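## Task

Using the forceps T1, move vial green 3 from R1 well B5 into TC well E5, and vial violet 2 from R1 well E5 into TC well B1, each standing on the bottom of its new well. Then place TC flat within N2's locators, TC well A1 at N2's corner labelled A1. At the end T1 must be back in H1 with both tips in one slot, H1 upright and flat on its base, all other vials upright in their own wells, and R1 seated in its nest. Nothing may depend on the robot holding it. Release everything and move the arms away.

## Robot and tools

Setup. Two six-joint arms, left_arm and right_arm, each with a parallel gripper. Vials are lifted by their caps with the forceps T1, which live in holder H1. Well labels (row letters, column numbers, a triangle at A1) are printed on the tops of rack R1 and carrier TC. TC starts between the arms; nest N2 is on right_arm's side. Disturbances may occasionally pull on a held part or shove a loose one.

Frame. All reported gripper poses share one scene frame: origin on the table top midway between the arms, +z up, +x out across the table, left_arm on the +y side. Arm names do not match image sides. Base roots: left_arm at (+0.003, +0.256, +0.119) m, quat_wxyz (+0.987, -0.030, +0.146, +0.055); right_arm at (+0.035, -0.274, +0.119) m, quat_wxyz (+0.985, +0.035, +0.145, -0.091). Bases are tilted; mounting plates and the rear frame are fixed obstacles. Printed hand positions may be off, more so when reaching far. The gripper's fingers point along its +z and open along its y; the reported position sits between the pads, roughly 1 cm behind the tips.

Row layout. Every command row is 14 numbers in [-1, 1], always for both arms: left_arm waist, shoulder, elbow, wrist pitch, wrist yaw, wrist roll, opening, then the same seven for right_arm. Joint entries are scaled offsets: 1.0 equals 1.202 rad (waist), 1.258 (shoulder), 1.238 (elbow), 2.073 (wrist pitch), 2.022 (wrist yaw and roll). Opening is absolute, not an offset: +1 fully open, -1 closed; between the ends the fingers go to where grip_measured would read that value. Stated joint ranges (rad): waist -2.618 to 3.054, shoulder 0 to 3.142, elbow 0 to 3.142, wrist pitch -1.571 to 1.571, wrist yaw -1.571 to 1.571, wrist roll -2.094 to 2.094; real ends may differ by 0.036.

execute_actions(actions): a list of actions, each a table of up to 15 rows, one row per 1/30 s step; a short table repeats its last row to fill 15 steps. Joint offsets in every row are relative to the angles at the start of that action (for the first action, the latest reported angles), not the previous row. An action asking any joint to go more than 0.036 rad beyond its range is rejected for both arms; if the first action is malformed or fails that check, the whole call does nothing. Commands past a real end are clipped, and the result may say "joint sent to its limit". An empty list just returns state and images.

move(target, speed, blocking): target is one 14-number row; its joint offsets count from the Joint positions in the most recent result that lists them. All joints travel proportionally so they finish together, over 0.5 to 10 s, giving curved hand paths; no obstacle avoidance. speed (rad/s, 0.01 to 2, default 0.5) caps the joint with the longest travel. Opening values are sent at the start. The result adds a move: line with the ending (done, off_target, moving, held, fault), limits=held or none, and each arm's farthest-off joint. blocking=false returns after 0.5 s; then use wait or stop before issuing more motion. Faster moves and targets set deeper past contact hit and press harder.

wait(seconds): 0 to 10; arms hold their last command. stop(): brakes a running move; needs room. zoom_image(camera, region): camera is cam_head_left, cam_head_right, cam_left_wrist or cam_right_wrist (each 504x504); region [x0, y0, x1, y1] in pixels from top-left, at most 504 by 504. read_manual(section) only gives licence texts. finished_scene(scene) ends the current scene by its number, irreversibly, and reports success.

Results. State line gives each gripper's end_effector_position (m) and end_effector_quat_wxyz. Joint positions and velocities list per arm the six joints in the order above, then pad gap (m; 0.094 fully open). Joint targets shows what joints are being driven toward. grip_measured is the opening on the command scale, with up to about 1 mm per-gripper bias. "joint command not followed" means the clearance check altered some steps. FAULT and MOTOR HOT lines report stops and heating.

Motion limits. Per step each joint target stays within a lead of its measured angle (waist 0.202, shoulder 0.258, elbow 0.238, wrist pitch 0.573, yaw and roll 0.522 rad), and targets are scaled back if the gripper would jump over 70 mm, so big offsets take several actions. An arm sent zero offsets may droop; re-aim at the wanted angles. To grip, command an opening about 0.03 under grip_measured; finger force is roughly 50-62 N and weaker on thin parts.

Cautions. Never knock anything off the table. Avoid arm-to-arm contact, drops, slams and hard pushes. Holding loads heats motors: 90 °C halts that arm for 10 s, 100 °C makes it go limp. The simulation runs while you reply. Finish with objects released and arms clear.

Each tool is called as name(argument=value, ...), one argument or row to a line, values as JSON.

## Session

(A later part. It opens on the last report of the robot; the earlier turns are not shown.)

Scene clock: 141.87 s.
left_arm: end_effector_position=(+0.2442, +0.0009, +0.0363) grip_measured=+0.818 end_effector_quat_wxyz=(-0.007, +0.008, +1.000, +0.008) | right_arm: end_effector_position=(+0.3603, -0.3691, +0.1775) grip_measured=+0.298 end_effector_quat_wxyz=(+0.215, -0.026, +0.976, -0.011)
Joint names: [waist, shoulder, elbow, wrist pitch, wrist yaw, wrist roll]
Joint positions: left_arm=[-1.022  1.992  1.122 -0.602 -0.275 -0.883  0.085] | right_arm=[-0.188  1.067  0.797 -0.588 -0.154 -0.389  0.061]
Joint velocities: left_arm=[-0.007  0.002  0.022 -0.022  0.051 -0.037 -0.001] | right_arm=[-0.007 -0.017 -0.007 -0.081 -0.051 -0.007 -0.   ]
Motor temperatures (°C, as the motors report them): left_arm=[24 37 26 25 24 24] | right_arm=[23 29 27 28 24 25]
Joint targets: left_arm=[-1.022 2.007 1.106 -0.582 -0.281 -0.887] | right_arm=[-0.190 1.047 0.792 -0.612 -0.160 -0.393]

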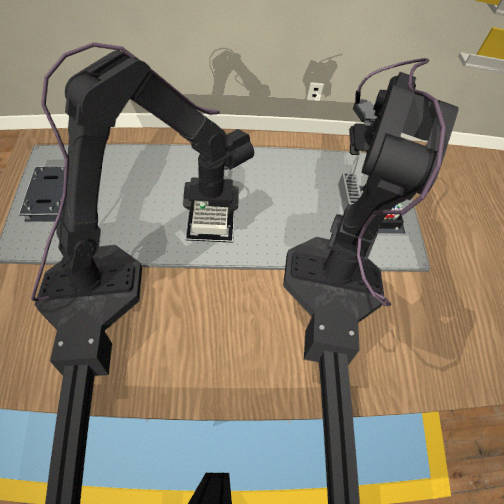

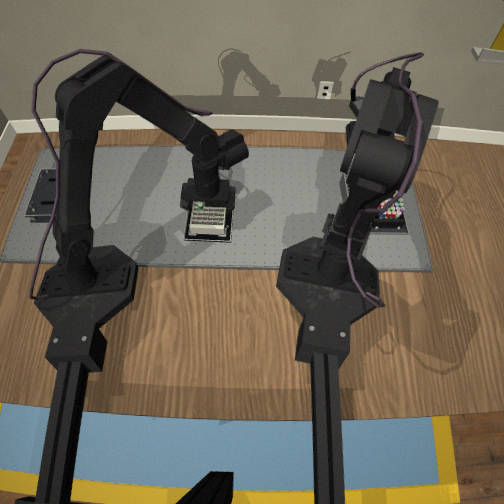

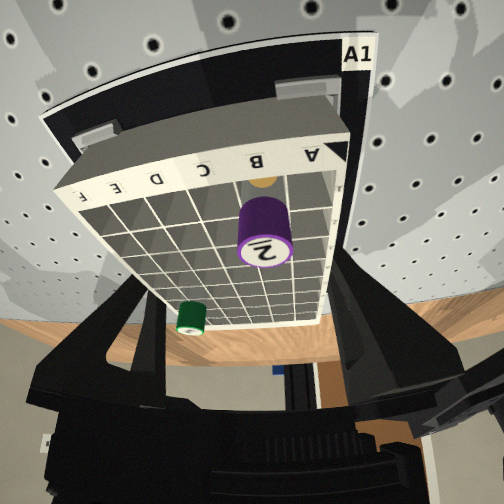

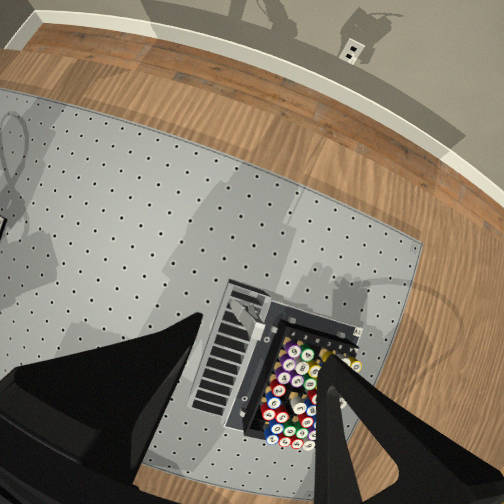

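execute_actions(
  actions=[
    [[0,-0.008,0.0065,-0.0096,0.006,0,0.79,0,-0.0334,0.004,-0.0116,-0.002,0,0.3],[0,-0.012,0.0065,-0.0125,0.008,0,0.785,0,-0.0397,0.004,-0.0116,-0.002,0,0.3],[0,-0.0334,0.0065,-0.0164,0.0104,0,0.785,0,-0.0517,0.004,-0.0116,-0.002,0,0.3],[0,-0.0334,0.0065,-0.0212,0.0104,0,0.785,0,-0.0676,0.004,-0.0116,-0.002,0,0.3],[0,-0.0318,0.0065,-0.0265,0.0104,0,0.785,0,-0.0859,0.004,-0.0116,-0.002,0,0.3],[0,-0.0374,0.0065,-0.0323,0.0104,0,0.785,0,-0.1049,0.004,-0.0116,-0.002,0,0.3],[0,-0.0477,0.0065,-0.0386,0.0108,0.0074,0.785,0,-0.124,0.004,-0.0116,-0.002,0,0.3],[0,-0.0596,0.0065,-0.0453,0.0112,0.0143,0.785,0,-0.1431,0.004,-0.0116,-0.002,0,0.3],[0.0083,-0.0723,0.0065,-0.0521,0.0116,0.0242,0.785,0,-0.1606,0.004,-0.0116,-0.002,0,0.3],[0.0175,-0.0874,0.0065,-0.0579,0.012,0.0381,0.785,0,-0.1765,0.004,-0.0116,-0.002,0,0.3],[0.0333,-0.1041,0.0065,-0.0627,0.0124,0.0549,0.785,0,-0.1892,0.004,-0.0116,-0.002,0,0.3],[0.0541,-0.1216,0.0065,-0.0656,0.0143,0.0752,0.785,0,-0.1987,0.004,-0.0116,-0.002,0,0.3],[0.0815,-0.1399,-0.008,-0.0675,0.0188,0.0989,0.785,0,-0.1987,0.004,-0.0116,-0.002,0,0.3],[0.114,-0.159,-0.0363,-0.0675,0.0232,0.1256,0.785,0,-0.1987,0.004,-0.0116,-0.002,0,0.3],[0.1531,-0.1773,-0.0363,-0.0675,0.0282,0.1518,0.785,0,-0.1987,0.004,-0.0116,-0.002,0,0.3]],
    [[0.109,-0.0548,-0.0283,-0.0106,0.0257,0.1269,0.785,0,-0.012,0.006,0.002,-0.002,0,0.3],[0.1539,-0.0731,-0.0307,-0.0106,0.0317,0.1536,0.785,0,-0.012,0.006,0.002,-0.002,0,0.3],[0.1988,-0.0898,-0.0363,-0.0106,0.0376,0.1798,0.785,0,-0.012,0.006,0.002,-0.002,0,0.3],[0.2446,-0.1065,-0.042,-0.0106,0.0435,0.206,0.785,0,-0.012,0.006,0.002,-0.002,0,0.3],[0.2895,-0.1224,-0.0481,-0.0106,0.0502,0.2323,0.785,0,-0.012,0.006,0.002,-0.002,0,0.3],[0.3344,-0.1367,-0.0541,-0.0106,0.0569,0.2585,0.785,0,-0.012,0.006,0.002,-0.002,0,0.3],[0.3794,-0.1494,-0.0598,-0.0106,0.0638,0.2847,0.785,0,-0.012,0.006,0.002,-0.002,0,0.3],[0.4243,-0.1614,-0.0654,-0.0106,0.0707,0.3109,0.785,0,-0.012,0.006,0.002,-0.002,0,0.3],[0.4692,-0.1717,-0.0715,-0.0106,0.0784,0.3376,0.785,0,-0.012,0.006,0.002,-0.002,0,0.3],[0.5141,-0.1808,-0.0767,-0.0106,0.0859,0.3639,0.785,0,-0.012,0.006,0.002,-0.002,0,0.3],[0.5599,-0.1884,-0.0767,-0.0106,0.0935,0.3901,0.785,0,-0.012,0.006,0.002,-0.002,0,0.3],[0.6048,-0.194,-0.0767,-0.0106,0.1009,0.4163,0.785,0,-0.012,0.006,0.002,-0.002,0,0.3],[0.6498,-0.1971,-0.0767,-0.0106,0.1088,0.4426,0.785,0,-0.012,0.006,0.002,-0.002,0,0.3],[0.6947,-0.1987,-0.0767,-0.0106,0.1165,0.4688,0.785,0,-0.012,0.006,0.002,-0.002,0,0.3],[0.7396,-0.1987,-0.0767,-0.0106,0.1241,0.495,0.785,0,-0.012,0.006,0.002,-0.002,0,0.3]],
    [[0.1231,-0.012,0.002,-0.002,0.0425,0.1356,0.785,0,-0.01,0.006,0.002,-0.002,0,0.3],[0.1681,-0.012,0.002,-0.002,0.05,0.1618,0.785,0,-0.01,0.006,0.002,-0.002,0,0.3],[0.2138,-0.012,0.002,-0.002,0.0574,0.188,0.785,0,-0.01,0.006,0.002,-0.002,0,0.3],[0.2587,-0.012,0.002,-0.002,0.0643,0.2142,0.785,0,-0.01,0.006,0.002,-0.002,0,0.3],[0.3037,-0.012,0.002,-0.002,0.0707,0.238,0.785,0,-0.01,0.006,0.002,-0.002,0,0.3],[0.3486,-0.012,0.002,-0.002,0.0762,0.2585,0.785,0,-0.01,0.006,0.002,-0.002,0,0.3],[0.391,-0.012,0.002,-0.002,0.0806,0.2754,0.785,0,-0.01,0.006,0.002,-0.002,0,0.3],[0.4276,-0.012,0.002,-0.002,0.0841,0.289,0.785,0,-0.01,0.006,0.002,-0.002,0,0.3],[0.4592,-0.012,0.002,-0.002,0.087,0.2993,0.785,0,-0.01,0.006,0.002,-0.002,0,0.3],[0.4842,-0.012,0.002,-0.002,0.0885,0.306,0.785,0,-0.01,0.006,0.002,-0.002,0,0.3],[0.5042,-0.012,0.002,-0.002,0.0895,0.3094,0.785,0,-0.01,0.006,0.002,-0.002,0,0.3],[0.5175,-0.012,0.002,-0.002,0.0895,0.3094,0.785,0,-0.01,0.006,0.002,-0.002,0,0.3],[0.5258,-0.012,0.002,-0.002,0.0895,0.3094,0.785,0,-0.01,0.006,0.002,-0.002,0,0.3],[0.5275,-0.012,0.002,-0.002,0.0895,0.3094,0.785,0,-0.01,0.006,0.002,-0.002,0,0.3],[0.5275,-0.012,0.002,-0.002,0.0895,0.3094,0.785,0,-0.01,0.006,0.002,-0.002,0,0.3]],
  ],
)

Scene clock: 155.40 s.
left_arm: end_effector_position=(+0.2930, +0.4404, +0.0819) grip_measured=+0.816 end_effector_quat_wxyz=(-0.002, +0.004, +1.000, +0.008) | right_arm: end_effector_position=(+0.3609, -0.3685, +0.2415) grip_measured=+0.298 end_effector_quat_wxyz=(+0.311, -0.034, +0.949, -0.052)
Joint names: [waist, shoulder, elbow, wrist pitch, wrist yaw, wrist roll]
Joint positions: left_arm=[ 0.503  1.615  1.036 -0.703  0.089  0.608  0.085] | right_arm=[-0.188  0.836  0.797 -0.605 -0.154 -0.389  0.061]
Joint velocities: left_arm=[ 0.11   0.007 -0.017 -0.037  0.051  0.286  0.   ] | right_arm=[-0.012  0.007  0.007 -0.022 -0.095  0.066  0.   ]
Motor temperatures (°C, as the motors report them): left_arm=[24 38 26 25 24 24] | right_arm=[23 29 27 28 24 25]
Joint targets: left_arm=[0.500 1.601 1.038 -0.710 0.134 0.664] | right_arm=[-0.188 0.823 0.805 -0.601 -0.158 -0.389]

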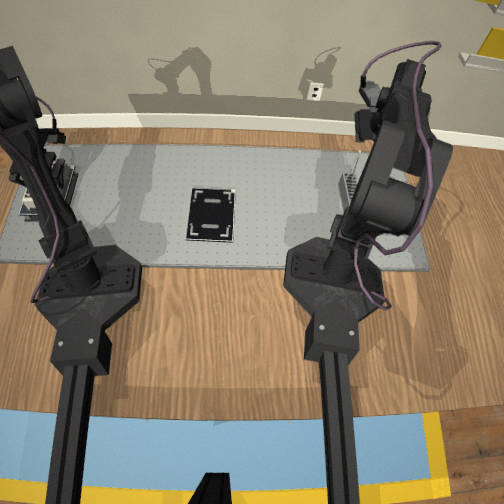

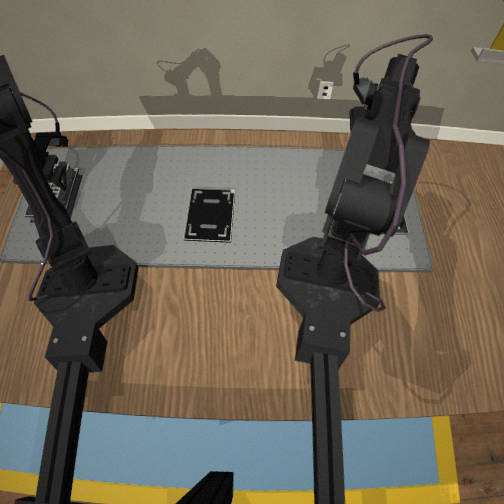

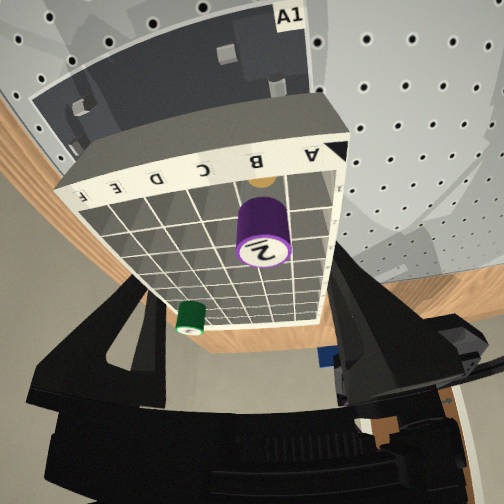

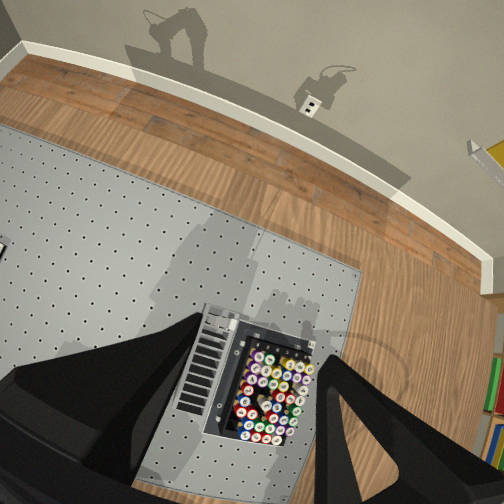

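wait(
  seconds=0,
)

zoom_image(
  camera="cam_left_wrist",
  region=[0, 0, 400, 220],
)

Scene clock: 156.03 s.
left_arm: end_effector_position=(+0.2956, +0.4366, +0.0819) grip_measured=+0.816 end_effector_quat_wxyz=(+0.006, +0.028, +1.000, -0.004) | right_arm: end_effector_position=(+0.3609, -0.3685, +0.2415) grip_measured=+0.298 end_effector_quat_wxyz=(+0.311, -0.034, +0.949, -0.052)
Joint names: [waist, shoulder, elbow, wrist pitch, wrist yaw, wrist roll]
Joint positions: left_arm=[ 0.504  1.615  1.036 -0.703  0.118  0.657  0.085] | right_arm=[-0.188  0.836  0.797 -0.605 -0.154 -0.389  0.061]
Joint velocities: left_arm=[ 0.002 -0.022 -0.007  0.066 -0.022  0.022 -0.002] | right_arm=[ 0.022  0.007 -0.002  0.022 -0.022  0.007  0.001]
Motor temperatures (°C, as the motors report them): left_arm=[24 38 26 25 24 24] | right_arm=[23 29 27 28 24 25]
Joint targets: left_arm=[0.500 1.601 1.038 -0.710 0.134 0.664] | right_arm=[-0.188 0.823 0.805 -0.601 -0.158 -0.389]

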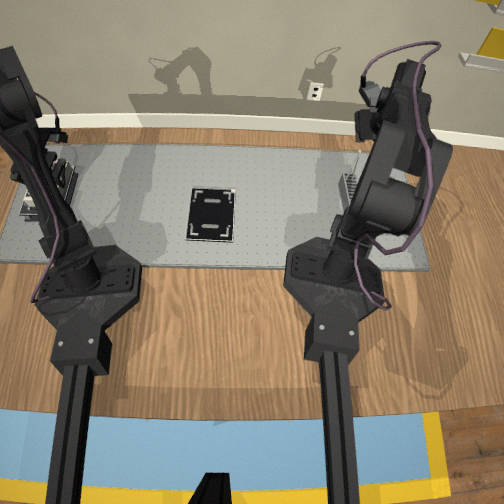

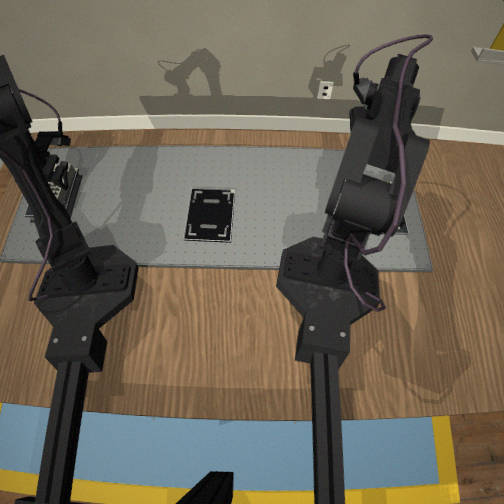

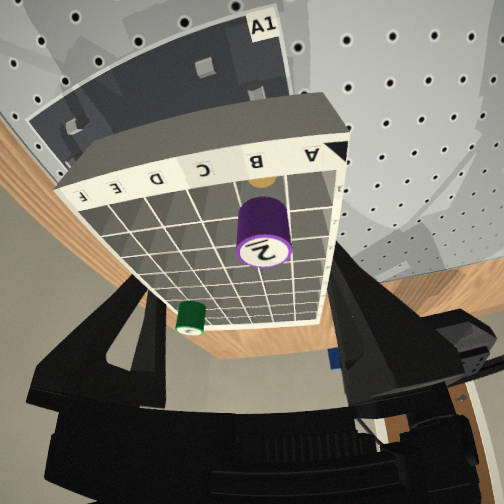

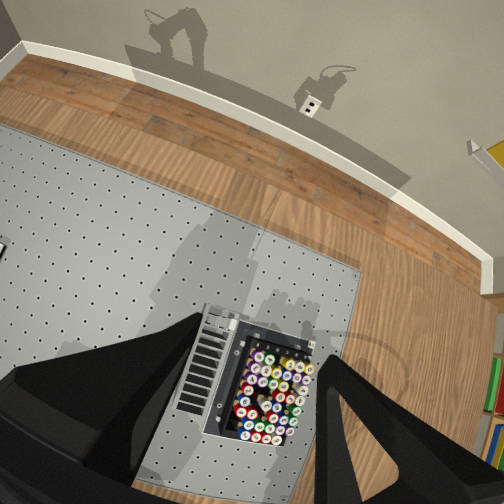

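Region (0, 0, 400, 220) of cam_left_wrist's 504x504 image, scaled by 1.260, with more detail than that image has; it fills the top 277 rows of this view, and the rest is white.

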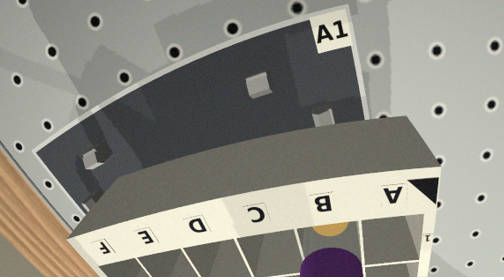

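execute_actions(
  actions=[
    [[0.012,0.008,0.0363,-0.006,-0.006,-0.01,0.785,0,-0.01,0.006,0.002,-0.002,0,0.3],[0.029,0.0302,0.038,-0.008,-0.009,-0.016,0.785,0,-0.01,0.006,0.002,-0.002,0,0.3],[0.029,0.0302,0.046,-0.0096,-0.012,-0.022,0.785,0,-0.01,0.006,0.002,-0.002,0,0.3],[0.0225,0.0334,0.0557,-0.0096,-0.014,-0.027,0.785,0,-0.01,0.006,0.002,-0.002,0,0.3],[0.0225,0.0413,0.0654,-0.0096,-0.0153,-0.0312,0.785,0,-0.01,0.006,0.002,-0.002,0,0.3],[0.0225,0.0493,0.0735,-0.0096,-0.0153,-0.0312,0.785,0,-0.01,0.006,0.002,-0.002,0,0.3],[0.0225,0.0564,0.0792,-0.0096,-0.0153,-0.0312,0.785,0,-0.01,0.006,0.002,-0.002,0,0.3],[0.0225,0.0612,0.0824,-0.0096,-0.0153,-0.0312,0.785,0,-0.01,0.006,0.002,-0.002,0,0.3],[0.0225,0.0636,0.0824,-0.0096,-0.0153,-0.0312,0.785,0,-0.01,0.006,0.002,-0.002,0,0.3]],
  ],
)

zoom_image(
  camera="cam_left_wrist",
  region=[30, 20, 400, 220],
)

Scene clock: 157.70 s.
left_arm: end_effector_position=(+0.3024, +0.4576, +0.0781) grip_measured=+0.816 end_effector_quat_wxyz=(-0.005, -0.009, +1.000, +0.011) | right_arm: end_effector_position=(+0.3609, -0.3685, +0.2415) grip_measured=+0.298 end_effector_quat_wxyz=(+0.311, -0.034, +0.949, -0.052)
Joint names: [waist, shoulder, elbow, wrist pitch, wrist yaw, wrist roll]
Joint positions: left_arm=[ 0.525  1.683  1.112 -0.715  0.086  0.603  0.085] | right_arm=[-0.188  0.836  0.797 -0.605 -0.154 -0.389  0.061]
Joint velocities: left_arm=[ 0.017  0.002 -0.007 -0.066 -0.022 -0.007 -0.001] | right_arm=[-0.017 -0.017  0.012 -0.051  0.007  0.066 -0.   ]
Motor temperatures (°C, as the motors report them): left_arm=[24 38 26 25 24 24] | right_arm=[23 29 27 28 24 25]
Joint targets: left_arm=[0.532 1.695 1.138 -0.723 0.086 0.594] | right_arm=[-0.188 0.823 0.805 -0.601 -0.158 -0.389]

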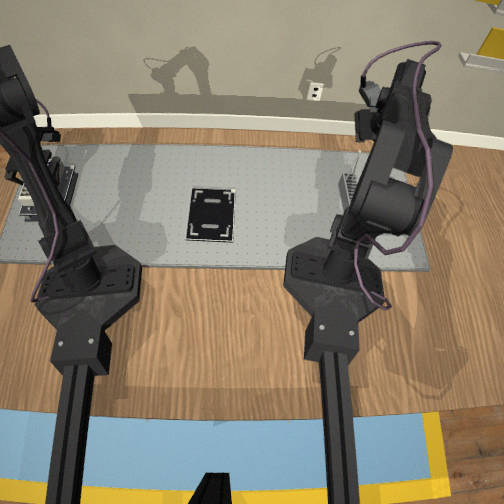

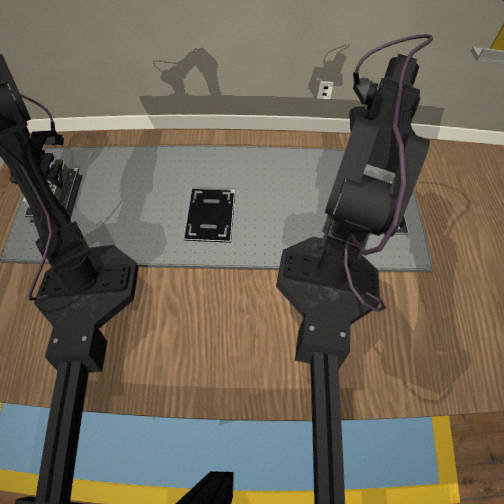

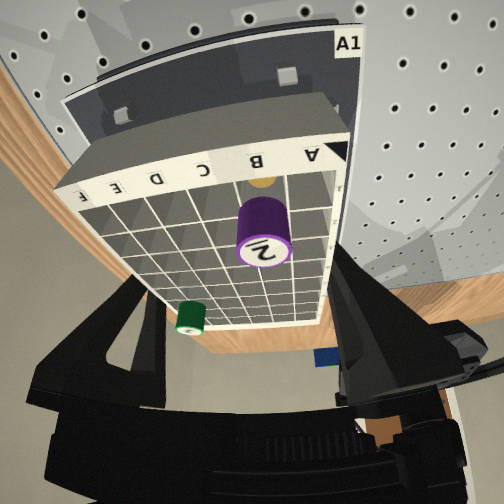

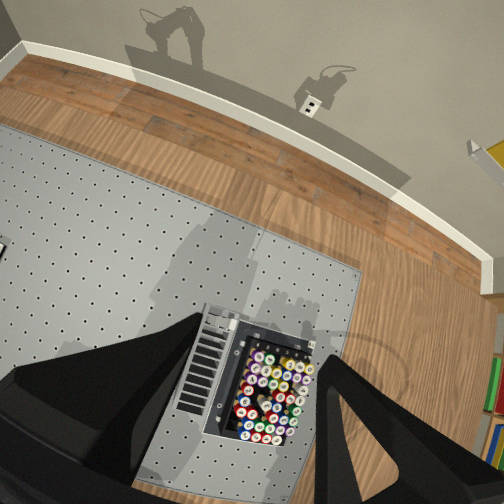

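Region (30, 20, 400, 220) of cam_left_wrist's 504x504 image, scaled by 1.362, with more detail than that image has; it fills the top 272 rows of this view, and the rest is white.

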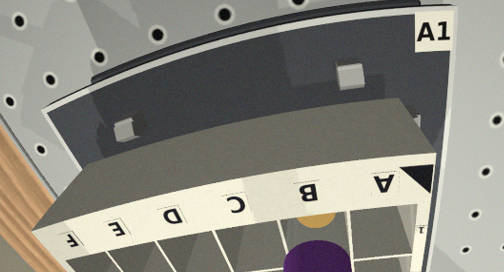

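zoom_image(
  camera="cam_left_wrist",
  region=[260, 15, 390, 165],
)

zoom_image(
  camera="cam_left_wrist",
  region=[40, 70, 170, 200],
)

zoom_image(
  camera="cam_head_left",
  region=[0, 140, 100, 240],
)

Region (260, 15, 390, 165) of cam_left_wrist's 504x504 image, scaled by 3.360, with more detail than that image has; it fills the left 437 columns of this view, and the rest is white.

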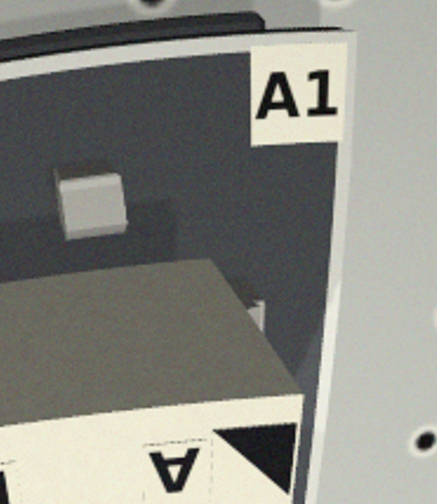

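Region (40, 70, 170, 200) of cam_left_wrist's 504x504 image, scaled by 3.877, with more detail than that image has.

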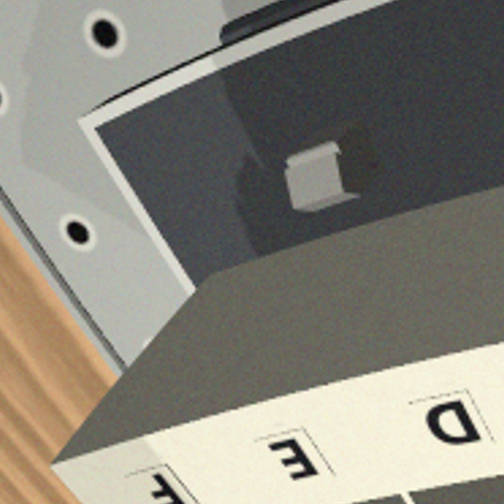

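Region (0, 140, 100, 240) of cam_head_left's 504x504 image, scaled by 5.040, with more detail than that image has.

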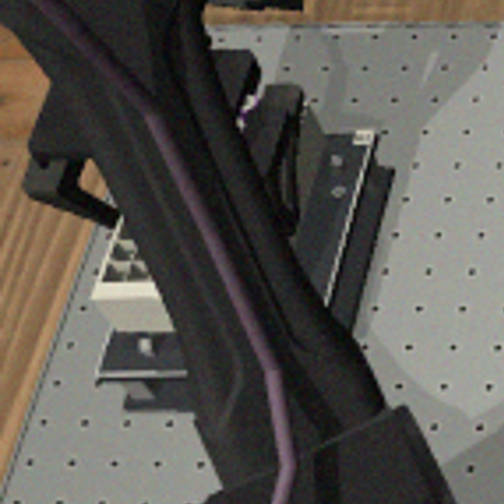

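execute_actions(
  actions=[
    [[0,0.0095,0.0065,0.0087,0.01,-0.001,0.785,0,-0.01,0.006,0.002,-0.002,0,0.3],[0,0.0095,0.0065,0.0111,0.014,-0.001,0.785,0,-0.01,0.006,0.002,-0.002,0,0.3],[0,0.0095,0.0065,0.0135,0.0158,-0.001,0.785,0,-0.01,0.006,0.002,-0.002,0,0.3],[0,0.027,0.0065,0.0154,0.0158,-0.001,0.785,0,-0.01,0.006,0.002,-0.002,0,0.3],[0,0.027,0.0065,0.0169,0.0158,-0.001,0.785,0,-0.01,0.006,0.002,-0.002,0,0.3],[0,0.0215,0.0065,0.0178,0.0158,-0.001,0.785,0,-0.01,0.006,0.002,-0.002,0,0.3],[0,0.0238,0.0065,0.0188,0.0158,-0.001,0.785,0,-0.01,0.006,0.002,-0.002,0,0.3],[0,0.0262,0.0065,0.0198,0.0158,-0.001,0.785,0,-0.01,0.006,0.002,-0.002,0,0.3],[0,0.0286,0.0065,0.0198,0.0158,-0.001,0.785,0,-0.01,0.006,0.002,-0.002,0,0.3],[0,0.031,0.0065,0.0198,0.0158,-0.001,0.785,0,-0.01,0.006,0.002,-0.002,0,0.3],[0,0.0334,0.0065,0.0198,0.0158,-0.001,0.785,0,-0.01,0.006,0.002,-0.002,0,0.3],[0,0.0358,0.0065,0.0198,0.0158,-0.001,0.785,0,-0.01,0.006,0.002,-0.002,0,0.3],[0,0.0374,0.0065,0.0198,0.0158,-0.001,0.785,0,-0.01,0.006,0.002,-0.002,0,0.3]],
  ],
)

zoom_image(
  camera="cam_left_wrist",
  region=[30, 20, 400, 220],
)

Scene clock: 161.23 s.
left_arm: end_effector_position=(+0.3050, +0.4569, +0.0731) grip_measured=+0.816 end_effector_quat_wxyz=(+0.000, -0.011, +1.000, +0.005) | right_arm: end_effector_position=(+0.3609, -0.3685, +0.2415) grip_measured=+0.298 end_effector_quat_wxyz=(+0.311, -0.034, +0.949, -0.052)
Joint names: [waist, shoulder, elbow, wrist pitch, wrist yaw, wrist roll]
Joint positions: left_arm=[ 0.525  1.699  1.112 -0.698  0.101  0.598  0.085] | right_arm=[-0.188  0.836  0.797 -0.605 -0.154 -0.389  0.061]
Joint velocities: left_arm=[ 0.012 -0.012 -0.022  0.007 -0.066 -0.022  0.   ] | right_arm=[ 0.017 -0.002  0.002 -0.037 -0.022 -0.081 -0.001]
Motor temperatures (°C, as the motors report them): left_arm=[23 38 26 25 24 24] | right_arm=[23 29 28 28 24 25]
Joint targets: left_arm=[0.525 1.730 1.120 -0.674 0.118 0.601] | right_arm=[-0.188 0.823 0.805 -0.601 -0.158 -0.389]

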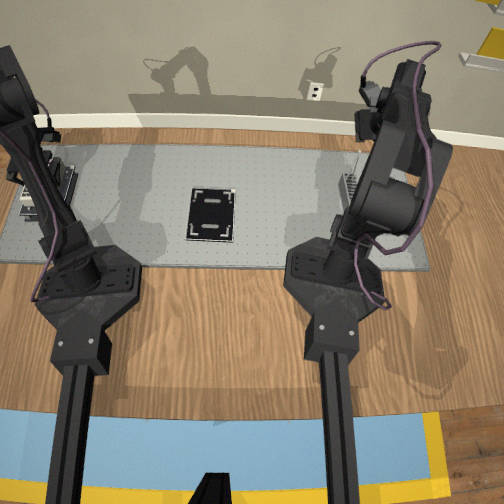

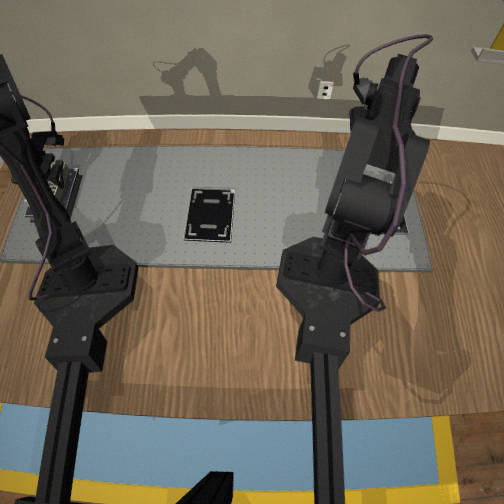

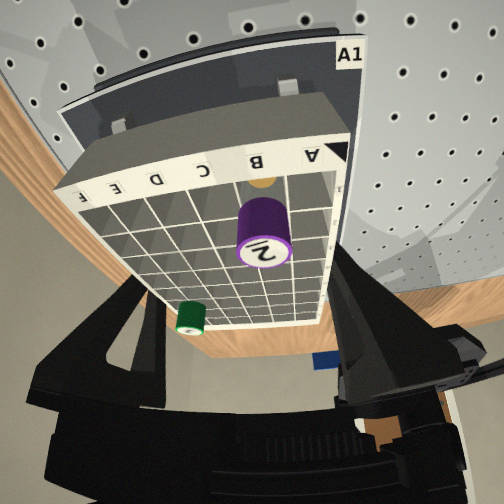

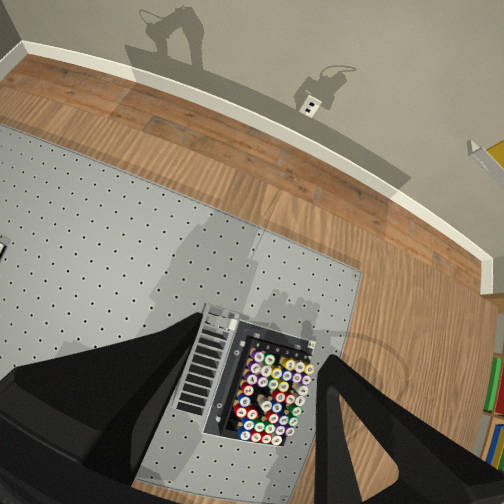

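Region (30, 20, 400, 220) of cam_left_wrist's 504x504 image, scaled by 1.362, with more detail than that image has; it fills the top 272 rows of this view, and the rest is white.

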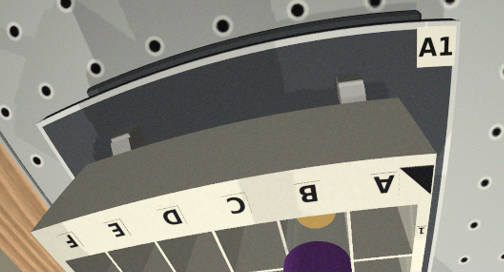

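zoom_image(
  camera="cam_left_wrist",
  region=[260, 15, 390, 165],
)

zoom_image(
  camera="cam_left_wrist",
  region=[40, 70, 170, 200],
)

zoom_image(
  camera="cam_head_left",
  region=[0, 150, 90, 240],
)

zoom_image(
  camera="cam_head_right",
  region=[10, 150, 100, 240],
)

Region (260, 15, 390, 165) of cam_left_wrist's 504x504 image, scaled by 3.360, with more detail than that image has; it fills the left 437 columns of this view, and the rest is white.

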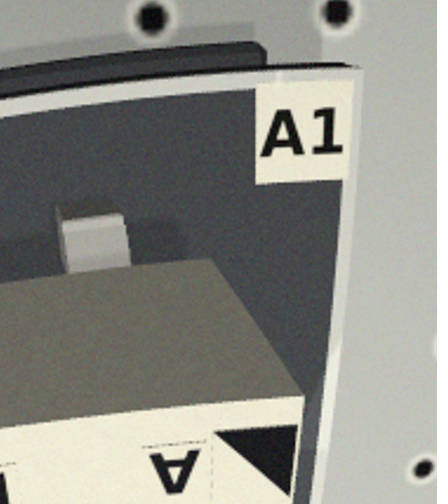

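Region (40, 70, 170, 200) of cam_left_wrist's 504x504 image, scaled by 3.877, with more detail than that image has.

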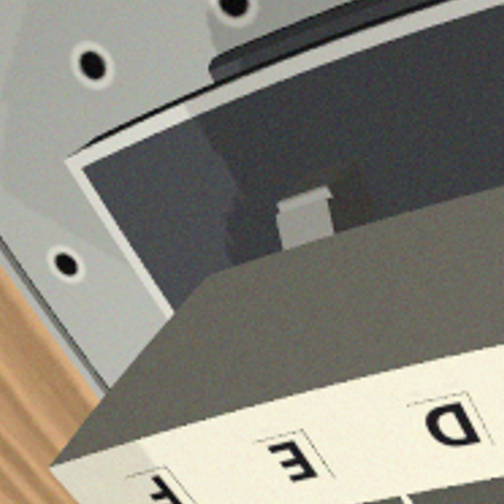

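Region (0, 150, 90, 240) of cam_head_left's 504x504 image, scaled by 5.600, with more detail than that image has.

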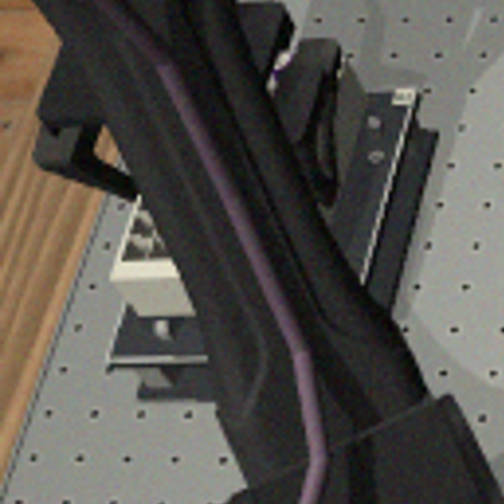

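Region (10, 150, 100, 240) of cam_head_right's 504x504 image, scaled by 5.600, with more detail than that image has.

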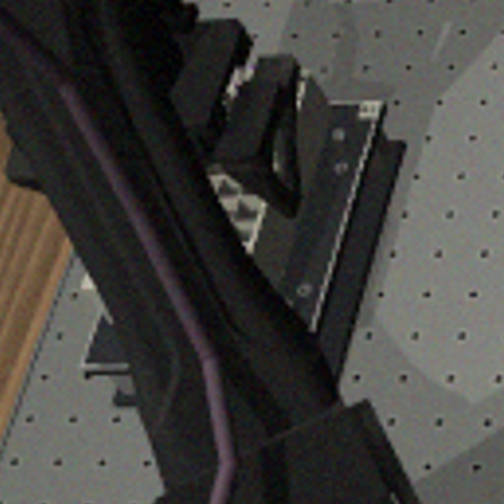

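execute_actions(
  actions=[],
)

Scene clock: 163.73 s.
left_arm: end_effector_position=(+0.3050, +0.4569, +0.0731) grip_measured=+0.816 end_effector_quat_wxyz=(+0.000, -0.011, +1.000, +0.005) | right_arm: end_effector_position=(+0.3609, -0.3685, +0.2415) grip_measured=+0.298 end_effector_quat_wxyz=(+0.311, -0.034, +0.949, -0.052)
Joint names: [waist, shoulder, elbow, wrist pitch, wrist yaw, wrist roll]
Joint positions: left_arm=[ 0.525  1.699  1.112 -0.698  0.101  0.598  0.085] | right_arm=[-0.188  0.836  0.797 -0.605 -0.154 -0.389  0.061]
Joint velocities: left_arm=[ 0.007 -0.002 -0.012 -0.037 -0.051  0.007  0.   ] | right_arm=[-0.002 -0.002 -0.007 -0.095  0.037  0.007 -0.   ]
Motor temperatures (°C, as the motors report them): left_arm=[23 38 26 25 24 24] | right_arm=[23 29 28 28 24 25]
Joint targets: left_arm=[0.525 1.730 1.120 -0.674 0.118 0.601] | right_arm=[-0.188 0.823 0.805 -0.601 -0.158 -0.389]

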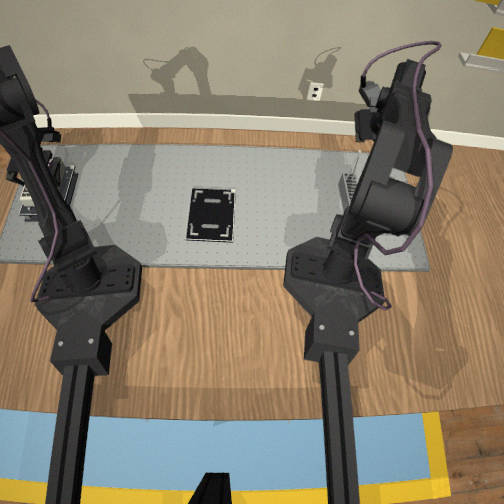

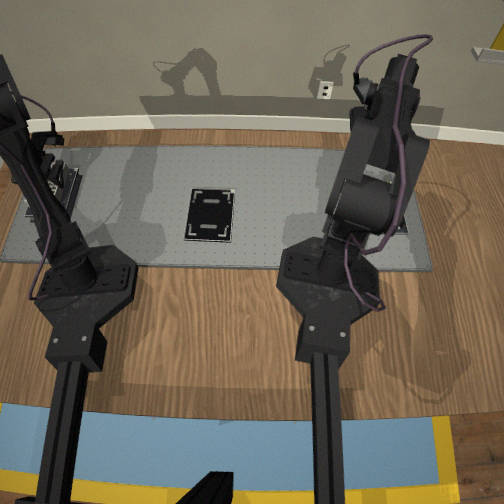

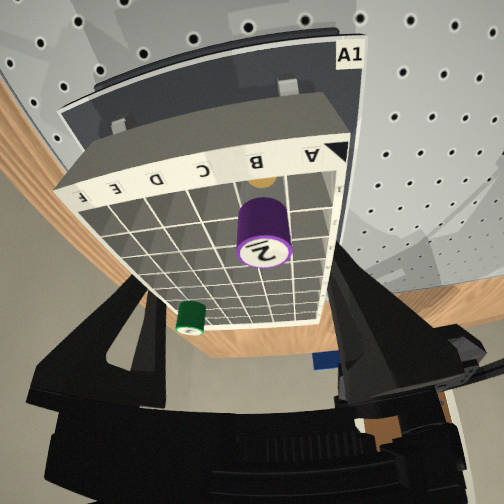

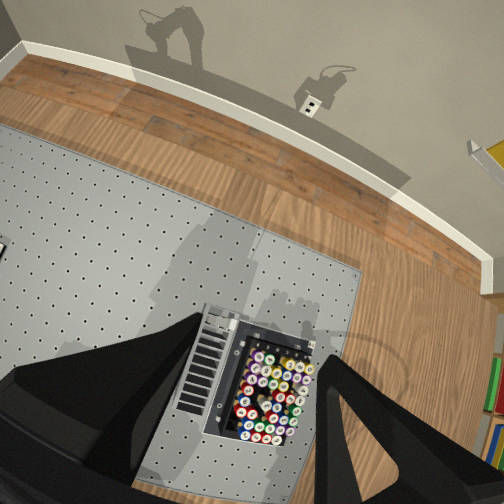

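zoom_image(
  camera="cam_left_wrist",
  region=[30, 20, 400, 220],
)

zoom_image(
  camera="cam_head_left",
  region=[0, 140, 110, 250],
)

zoom_image(
  camera="cam_head_right",
  region=[0, 140, 110, 250],
)

Region (30, 20, 400, 220) of cam_left_wrist's 504x504 image, scaled by 1.362, with more detail than that image has; it fills the top 272 rows of this view, and the rest is white.

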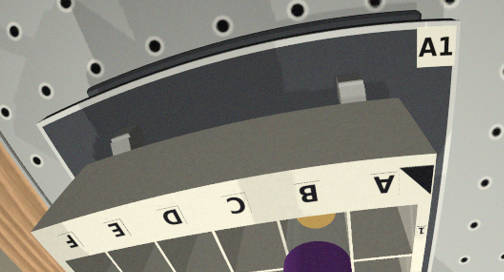

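Region (0, 140, 110, 250) of cam_head_left's 504x504 image, scaled by 4.582, with more detail than that image has.

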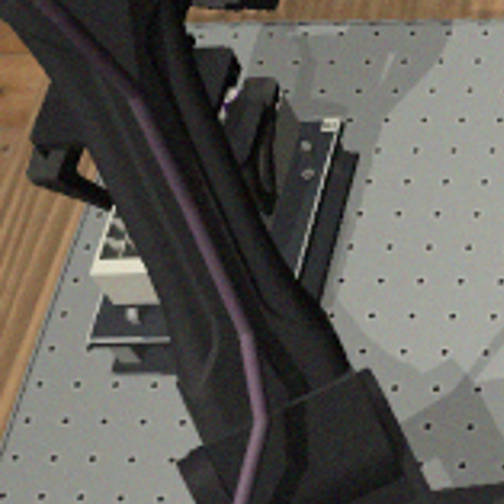

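Region (0, 140, 110, 250) of cam_head_right's 504x504 image, scaled by 4.582, with more detail than that image has.

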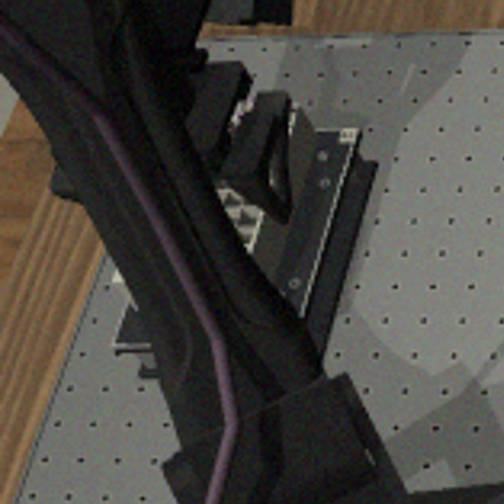

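zoom_image(
  camera="cam_left_wrist",
  region=[240, 30, 380, 170],
)

zoom_image(
  camera="cam_left_wrist",
  region=[40, 80, 180, 220],
)

Region (240, 30, 380, 170) of cam_left_wrist's 504x504 image, scaled by 3.600, with more detail than that image has.

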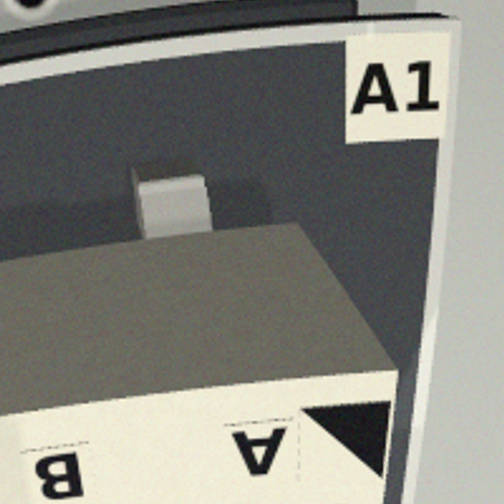

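Region (40, 80, 180, 220) of cam_left_wrist's 504x504 image, scaled by 3.600, with more detail than that image has.

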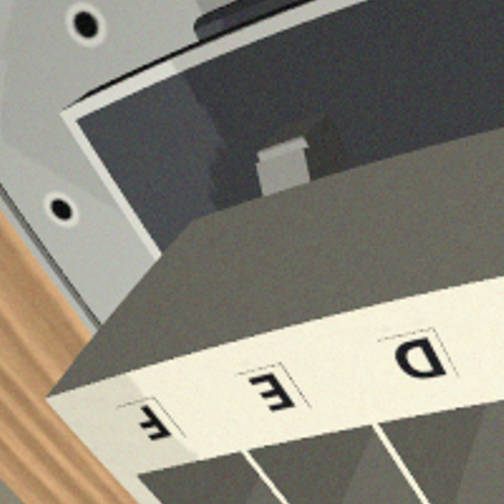

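execute_actions(
  actions=[
    [[0,0.0238,0.0065,0.0014,-0.0025,0.0015,0.785,0,-0.01,0.006,0.002,-0.002,0,0.3],[0,0.0238,0.0065,0.0014,-0.0025,0.0015,0.785,0,-0.01,0.006,0.002,-0.002,0,0.3],[0,0.0238,0.0065,0.0014,-0.0025,0.0015,0.785,0,-0.01,0.006,0.002,-0.002,0,0.3],[0,0.0318,0.0065,0.008,-0.0025,0.0015,0.785,0,-0.01,0.006,0.002,-0.002,0,0.3],[0,0.0318,0.0065,0.012,-0.0025,0.0015,0.785,0,-0.01,0.006,0.002,-0.002,0,0.3],[0,0.0286,0.0065,0.0135,-0.0025,0.0015,0.785,0,-0.01,0.006,0.002,-0.002,0,0.3],[0,0.0302,0.0065,0.0148,-0.0025,0.0015,0.785,0,-0.01,0.006,0.002,-0.002,0,0.3],[0,0.0326,0.0065,0.0157,-0.0025,0.0015,0.785,0,-0.01,0.006,0.002,-0.002,0,0.3],[0,0.035,0.0065,0.0164,-0.0025,0.0015,0.785,0,-0.01,0.006,0.002,-0.002,0,0.3],[0,0.0374,0.0065,0.0164,-0.0025,0.0015,0.785,0,-0.01,0.006,0.002,-0.002,0,0.3],[0,0.0397,0.0065,0.0164,-0.0025,0.0015,0.785,0,-0.01,0.006,0.002,-0.002,0,0.3]],
  ],
)

Scene clock: 167.00 s.
left_arm: end_effector_position=(+0.3039, +0.4566, +0.0710) grip_measured=+0.816 end_effector_quat_wxyz=(-0.003, -0.014, +1.000, +0.004) | right_arm: end_effector_position=(+0.3609, -0.3685, +0.2415) grip_measured=+0.298 end_effector_quat_wxyz=(+0.311, -0.034, +0.949, -0.052)
Joint names: [waist, shoulder, elbow, wrist pitch, wrist yaw, wrist roll]
Joint positions: left_arm=[ 0.525  1.706  1.112 -0.698  0.1    0.594  0.085] | right_arm=[-0.188  0.836  0.797 -0.605 -0.154 -0.389  0.061]
Joint velocities: left_arm=[ 0.007  0.002  0.007  0.022 -0.007 -0.007 -0.001] | right_arm=[ 0.002 -0.017 -0.017 -0.037 -0.022  0.007 -0.001]
Motor temperatures (°C, as the motors report them): left_arm=[23 37 27 25 24 24] | right_arm=[23 29 28 29 24 25]
Joint targets: left_arm=[0.525 1.749 1.120 -0.664 0.096 0.601] | right_arm=[-0.188 0.823 0.805 -0.601 -0.158 -0.389]

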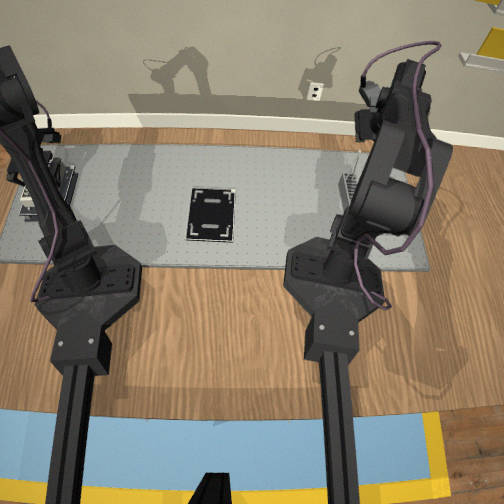

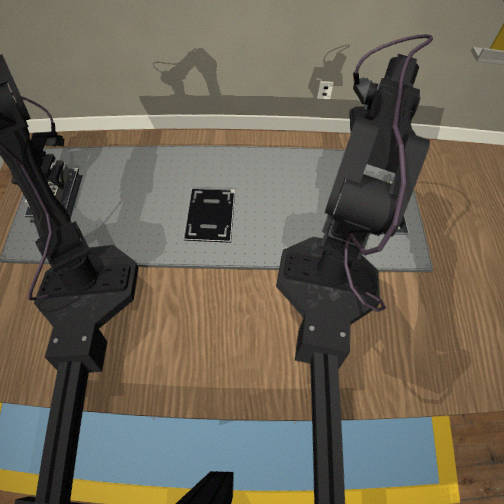

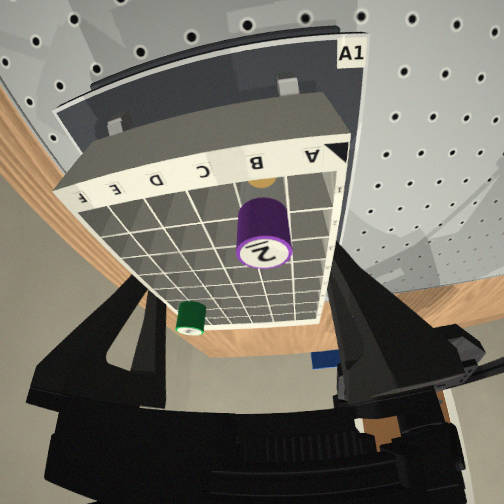

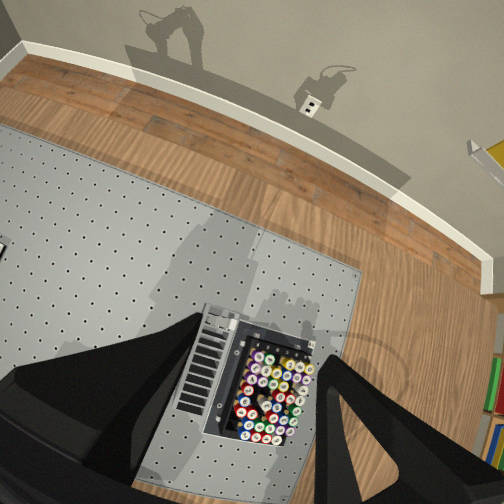

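zoom_image(
  camera="cam_left_wrist",
  region=[30, 20, 400, 220],
)

zoom_image(
  camera="cam_left_wrist",
  region=[240, 30, 380, 170],
)

zoom_image(
  camera="cam_left_wrist",
  region=[40, 80, 180, 220],
)

zoom_image(
  camera="cam_head_left",
  region=[10, 150, 90, 230],
)

zoom_image(
  camera="cam_head_right",
  region=[15, 150, 95, 230],
)

Region (30, 20, 400, 220) of cam_left_wrist's 504x504 image, scaled by 1.362, with more detail than that image has; it fills the top 272 rows of this view, and the rest is white.

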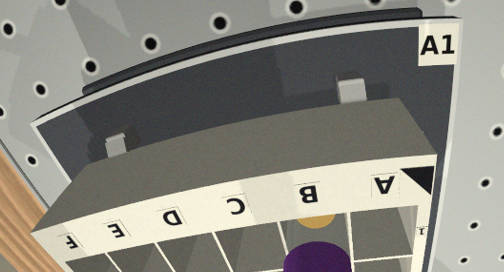

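Region (240, 30, 380, 170) of cam_left_wrist's 504x504 image, scaled by 3.600, with more detail than that image has.

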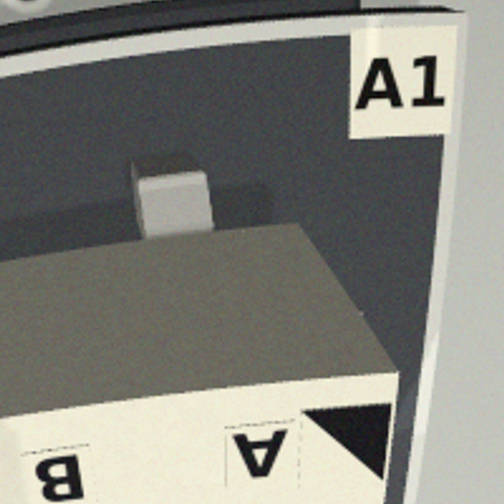

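Region (40, 80, 180, 220) of cam_left_wrist's 504x504 image, scaled by 3.600, with more detail than that image has.

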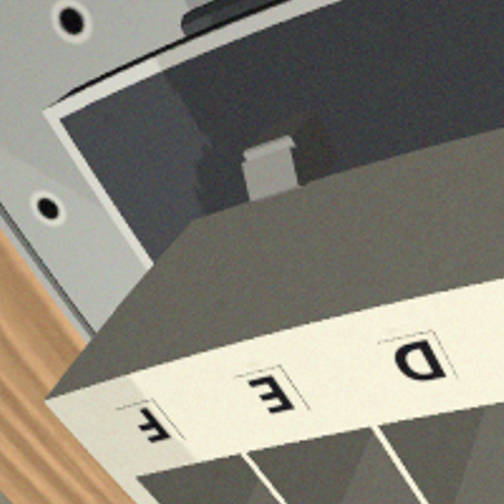

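Region (10, 150, 90, 230) of cam_head_left's 504x504 image, scaled by 6.300, with more detail than that image has.

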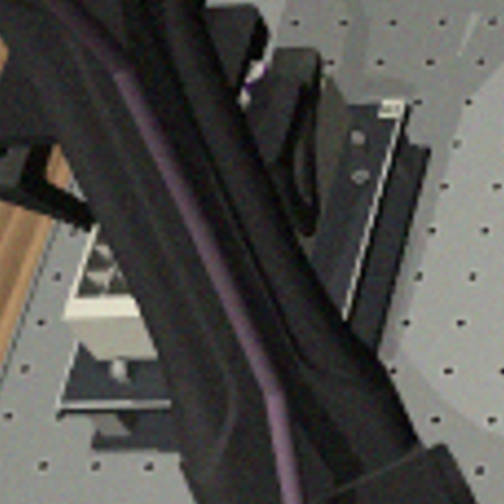

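Region (15, 150, 95, 230) of cam_head_right's 504x504 image, scaled by 6.300, with more detail than that image has.

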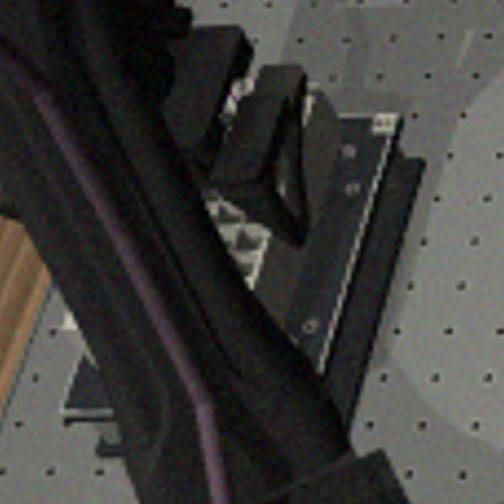

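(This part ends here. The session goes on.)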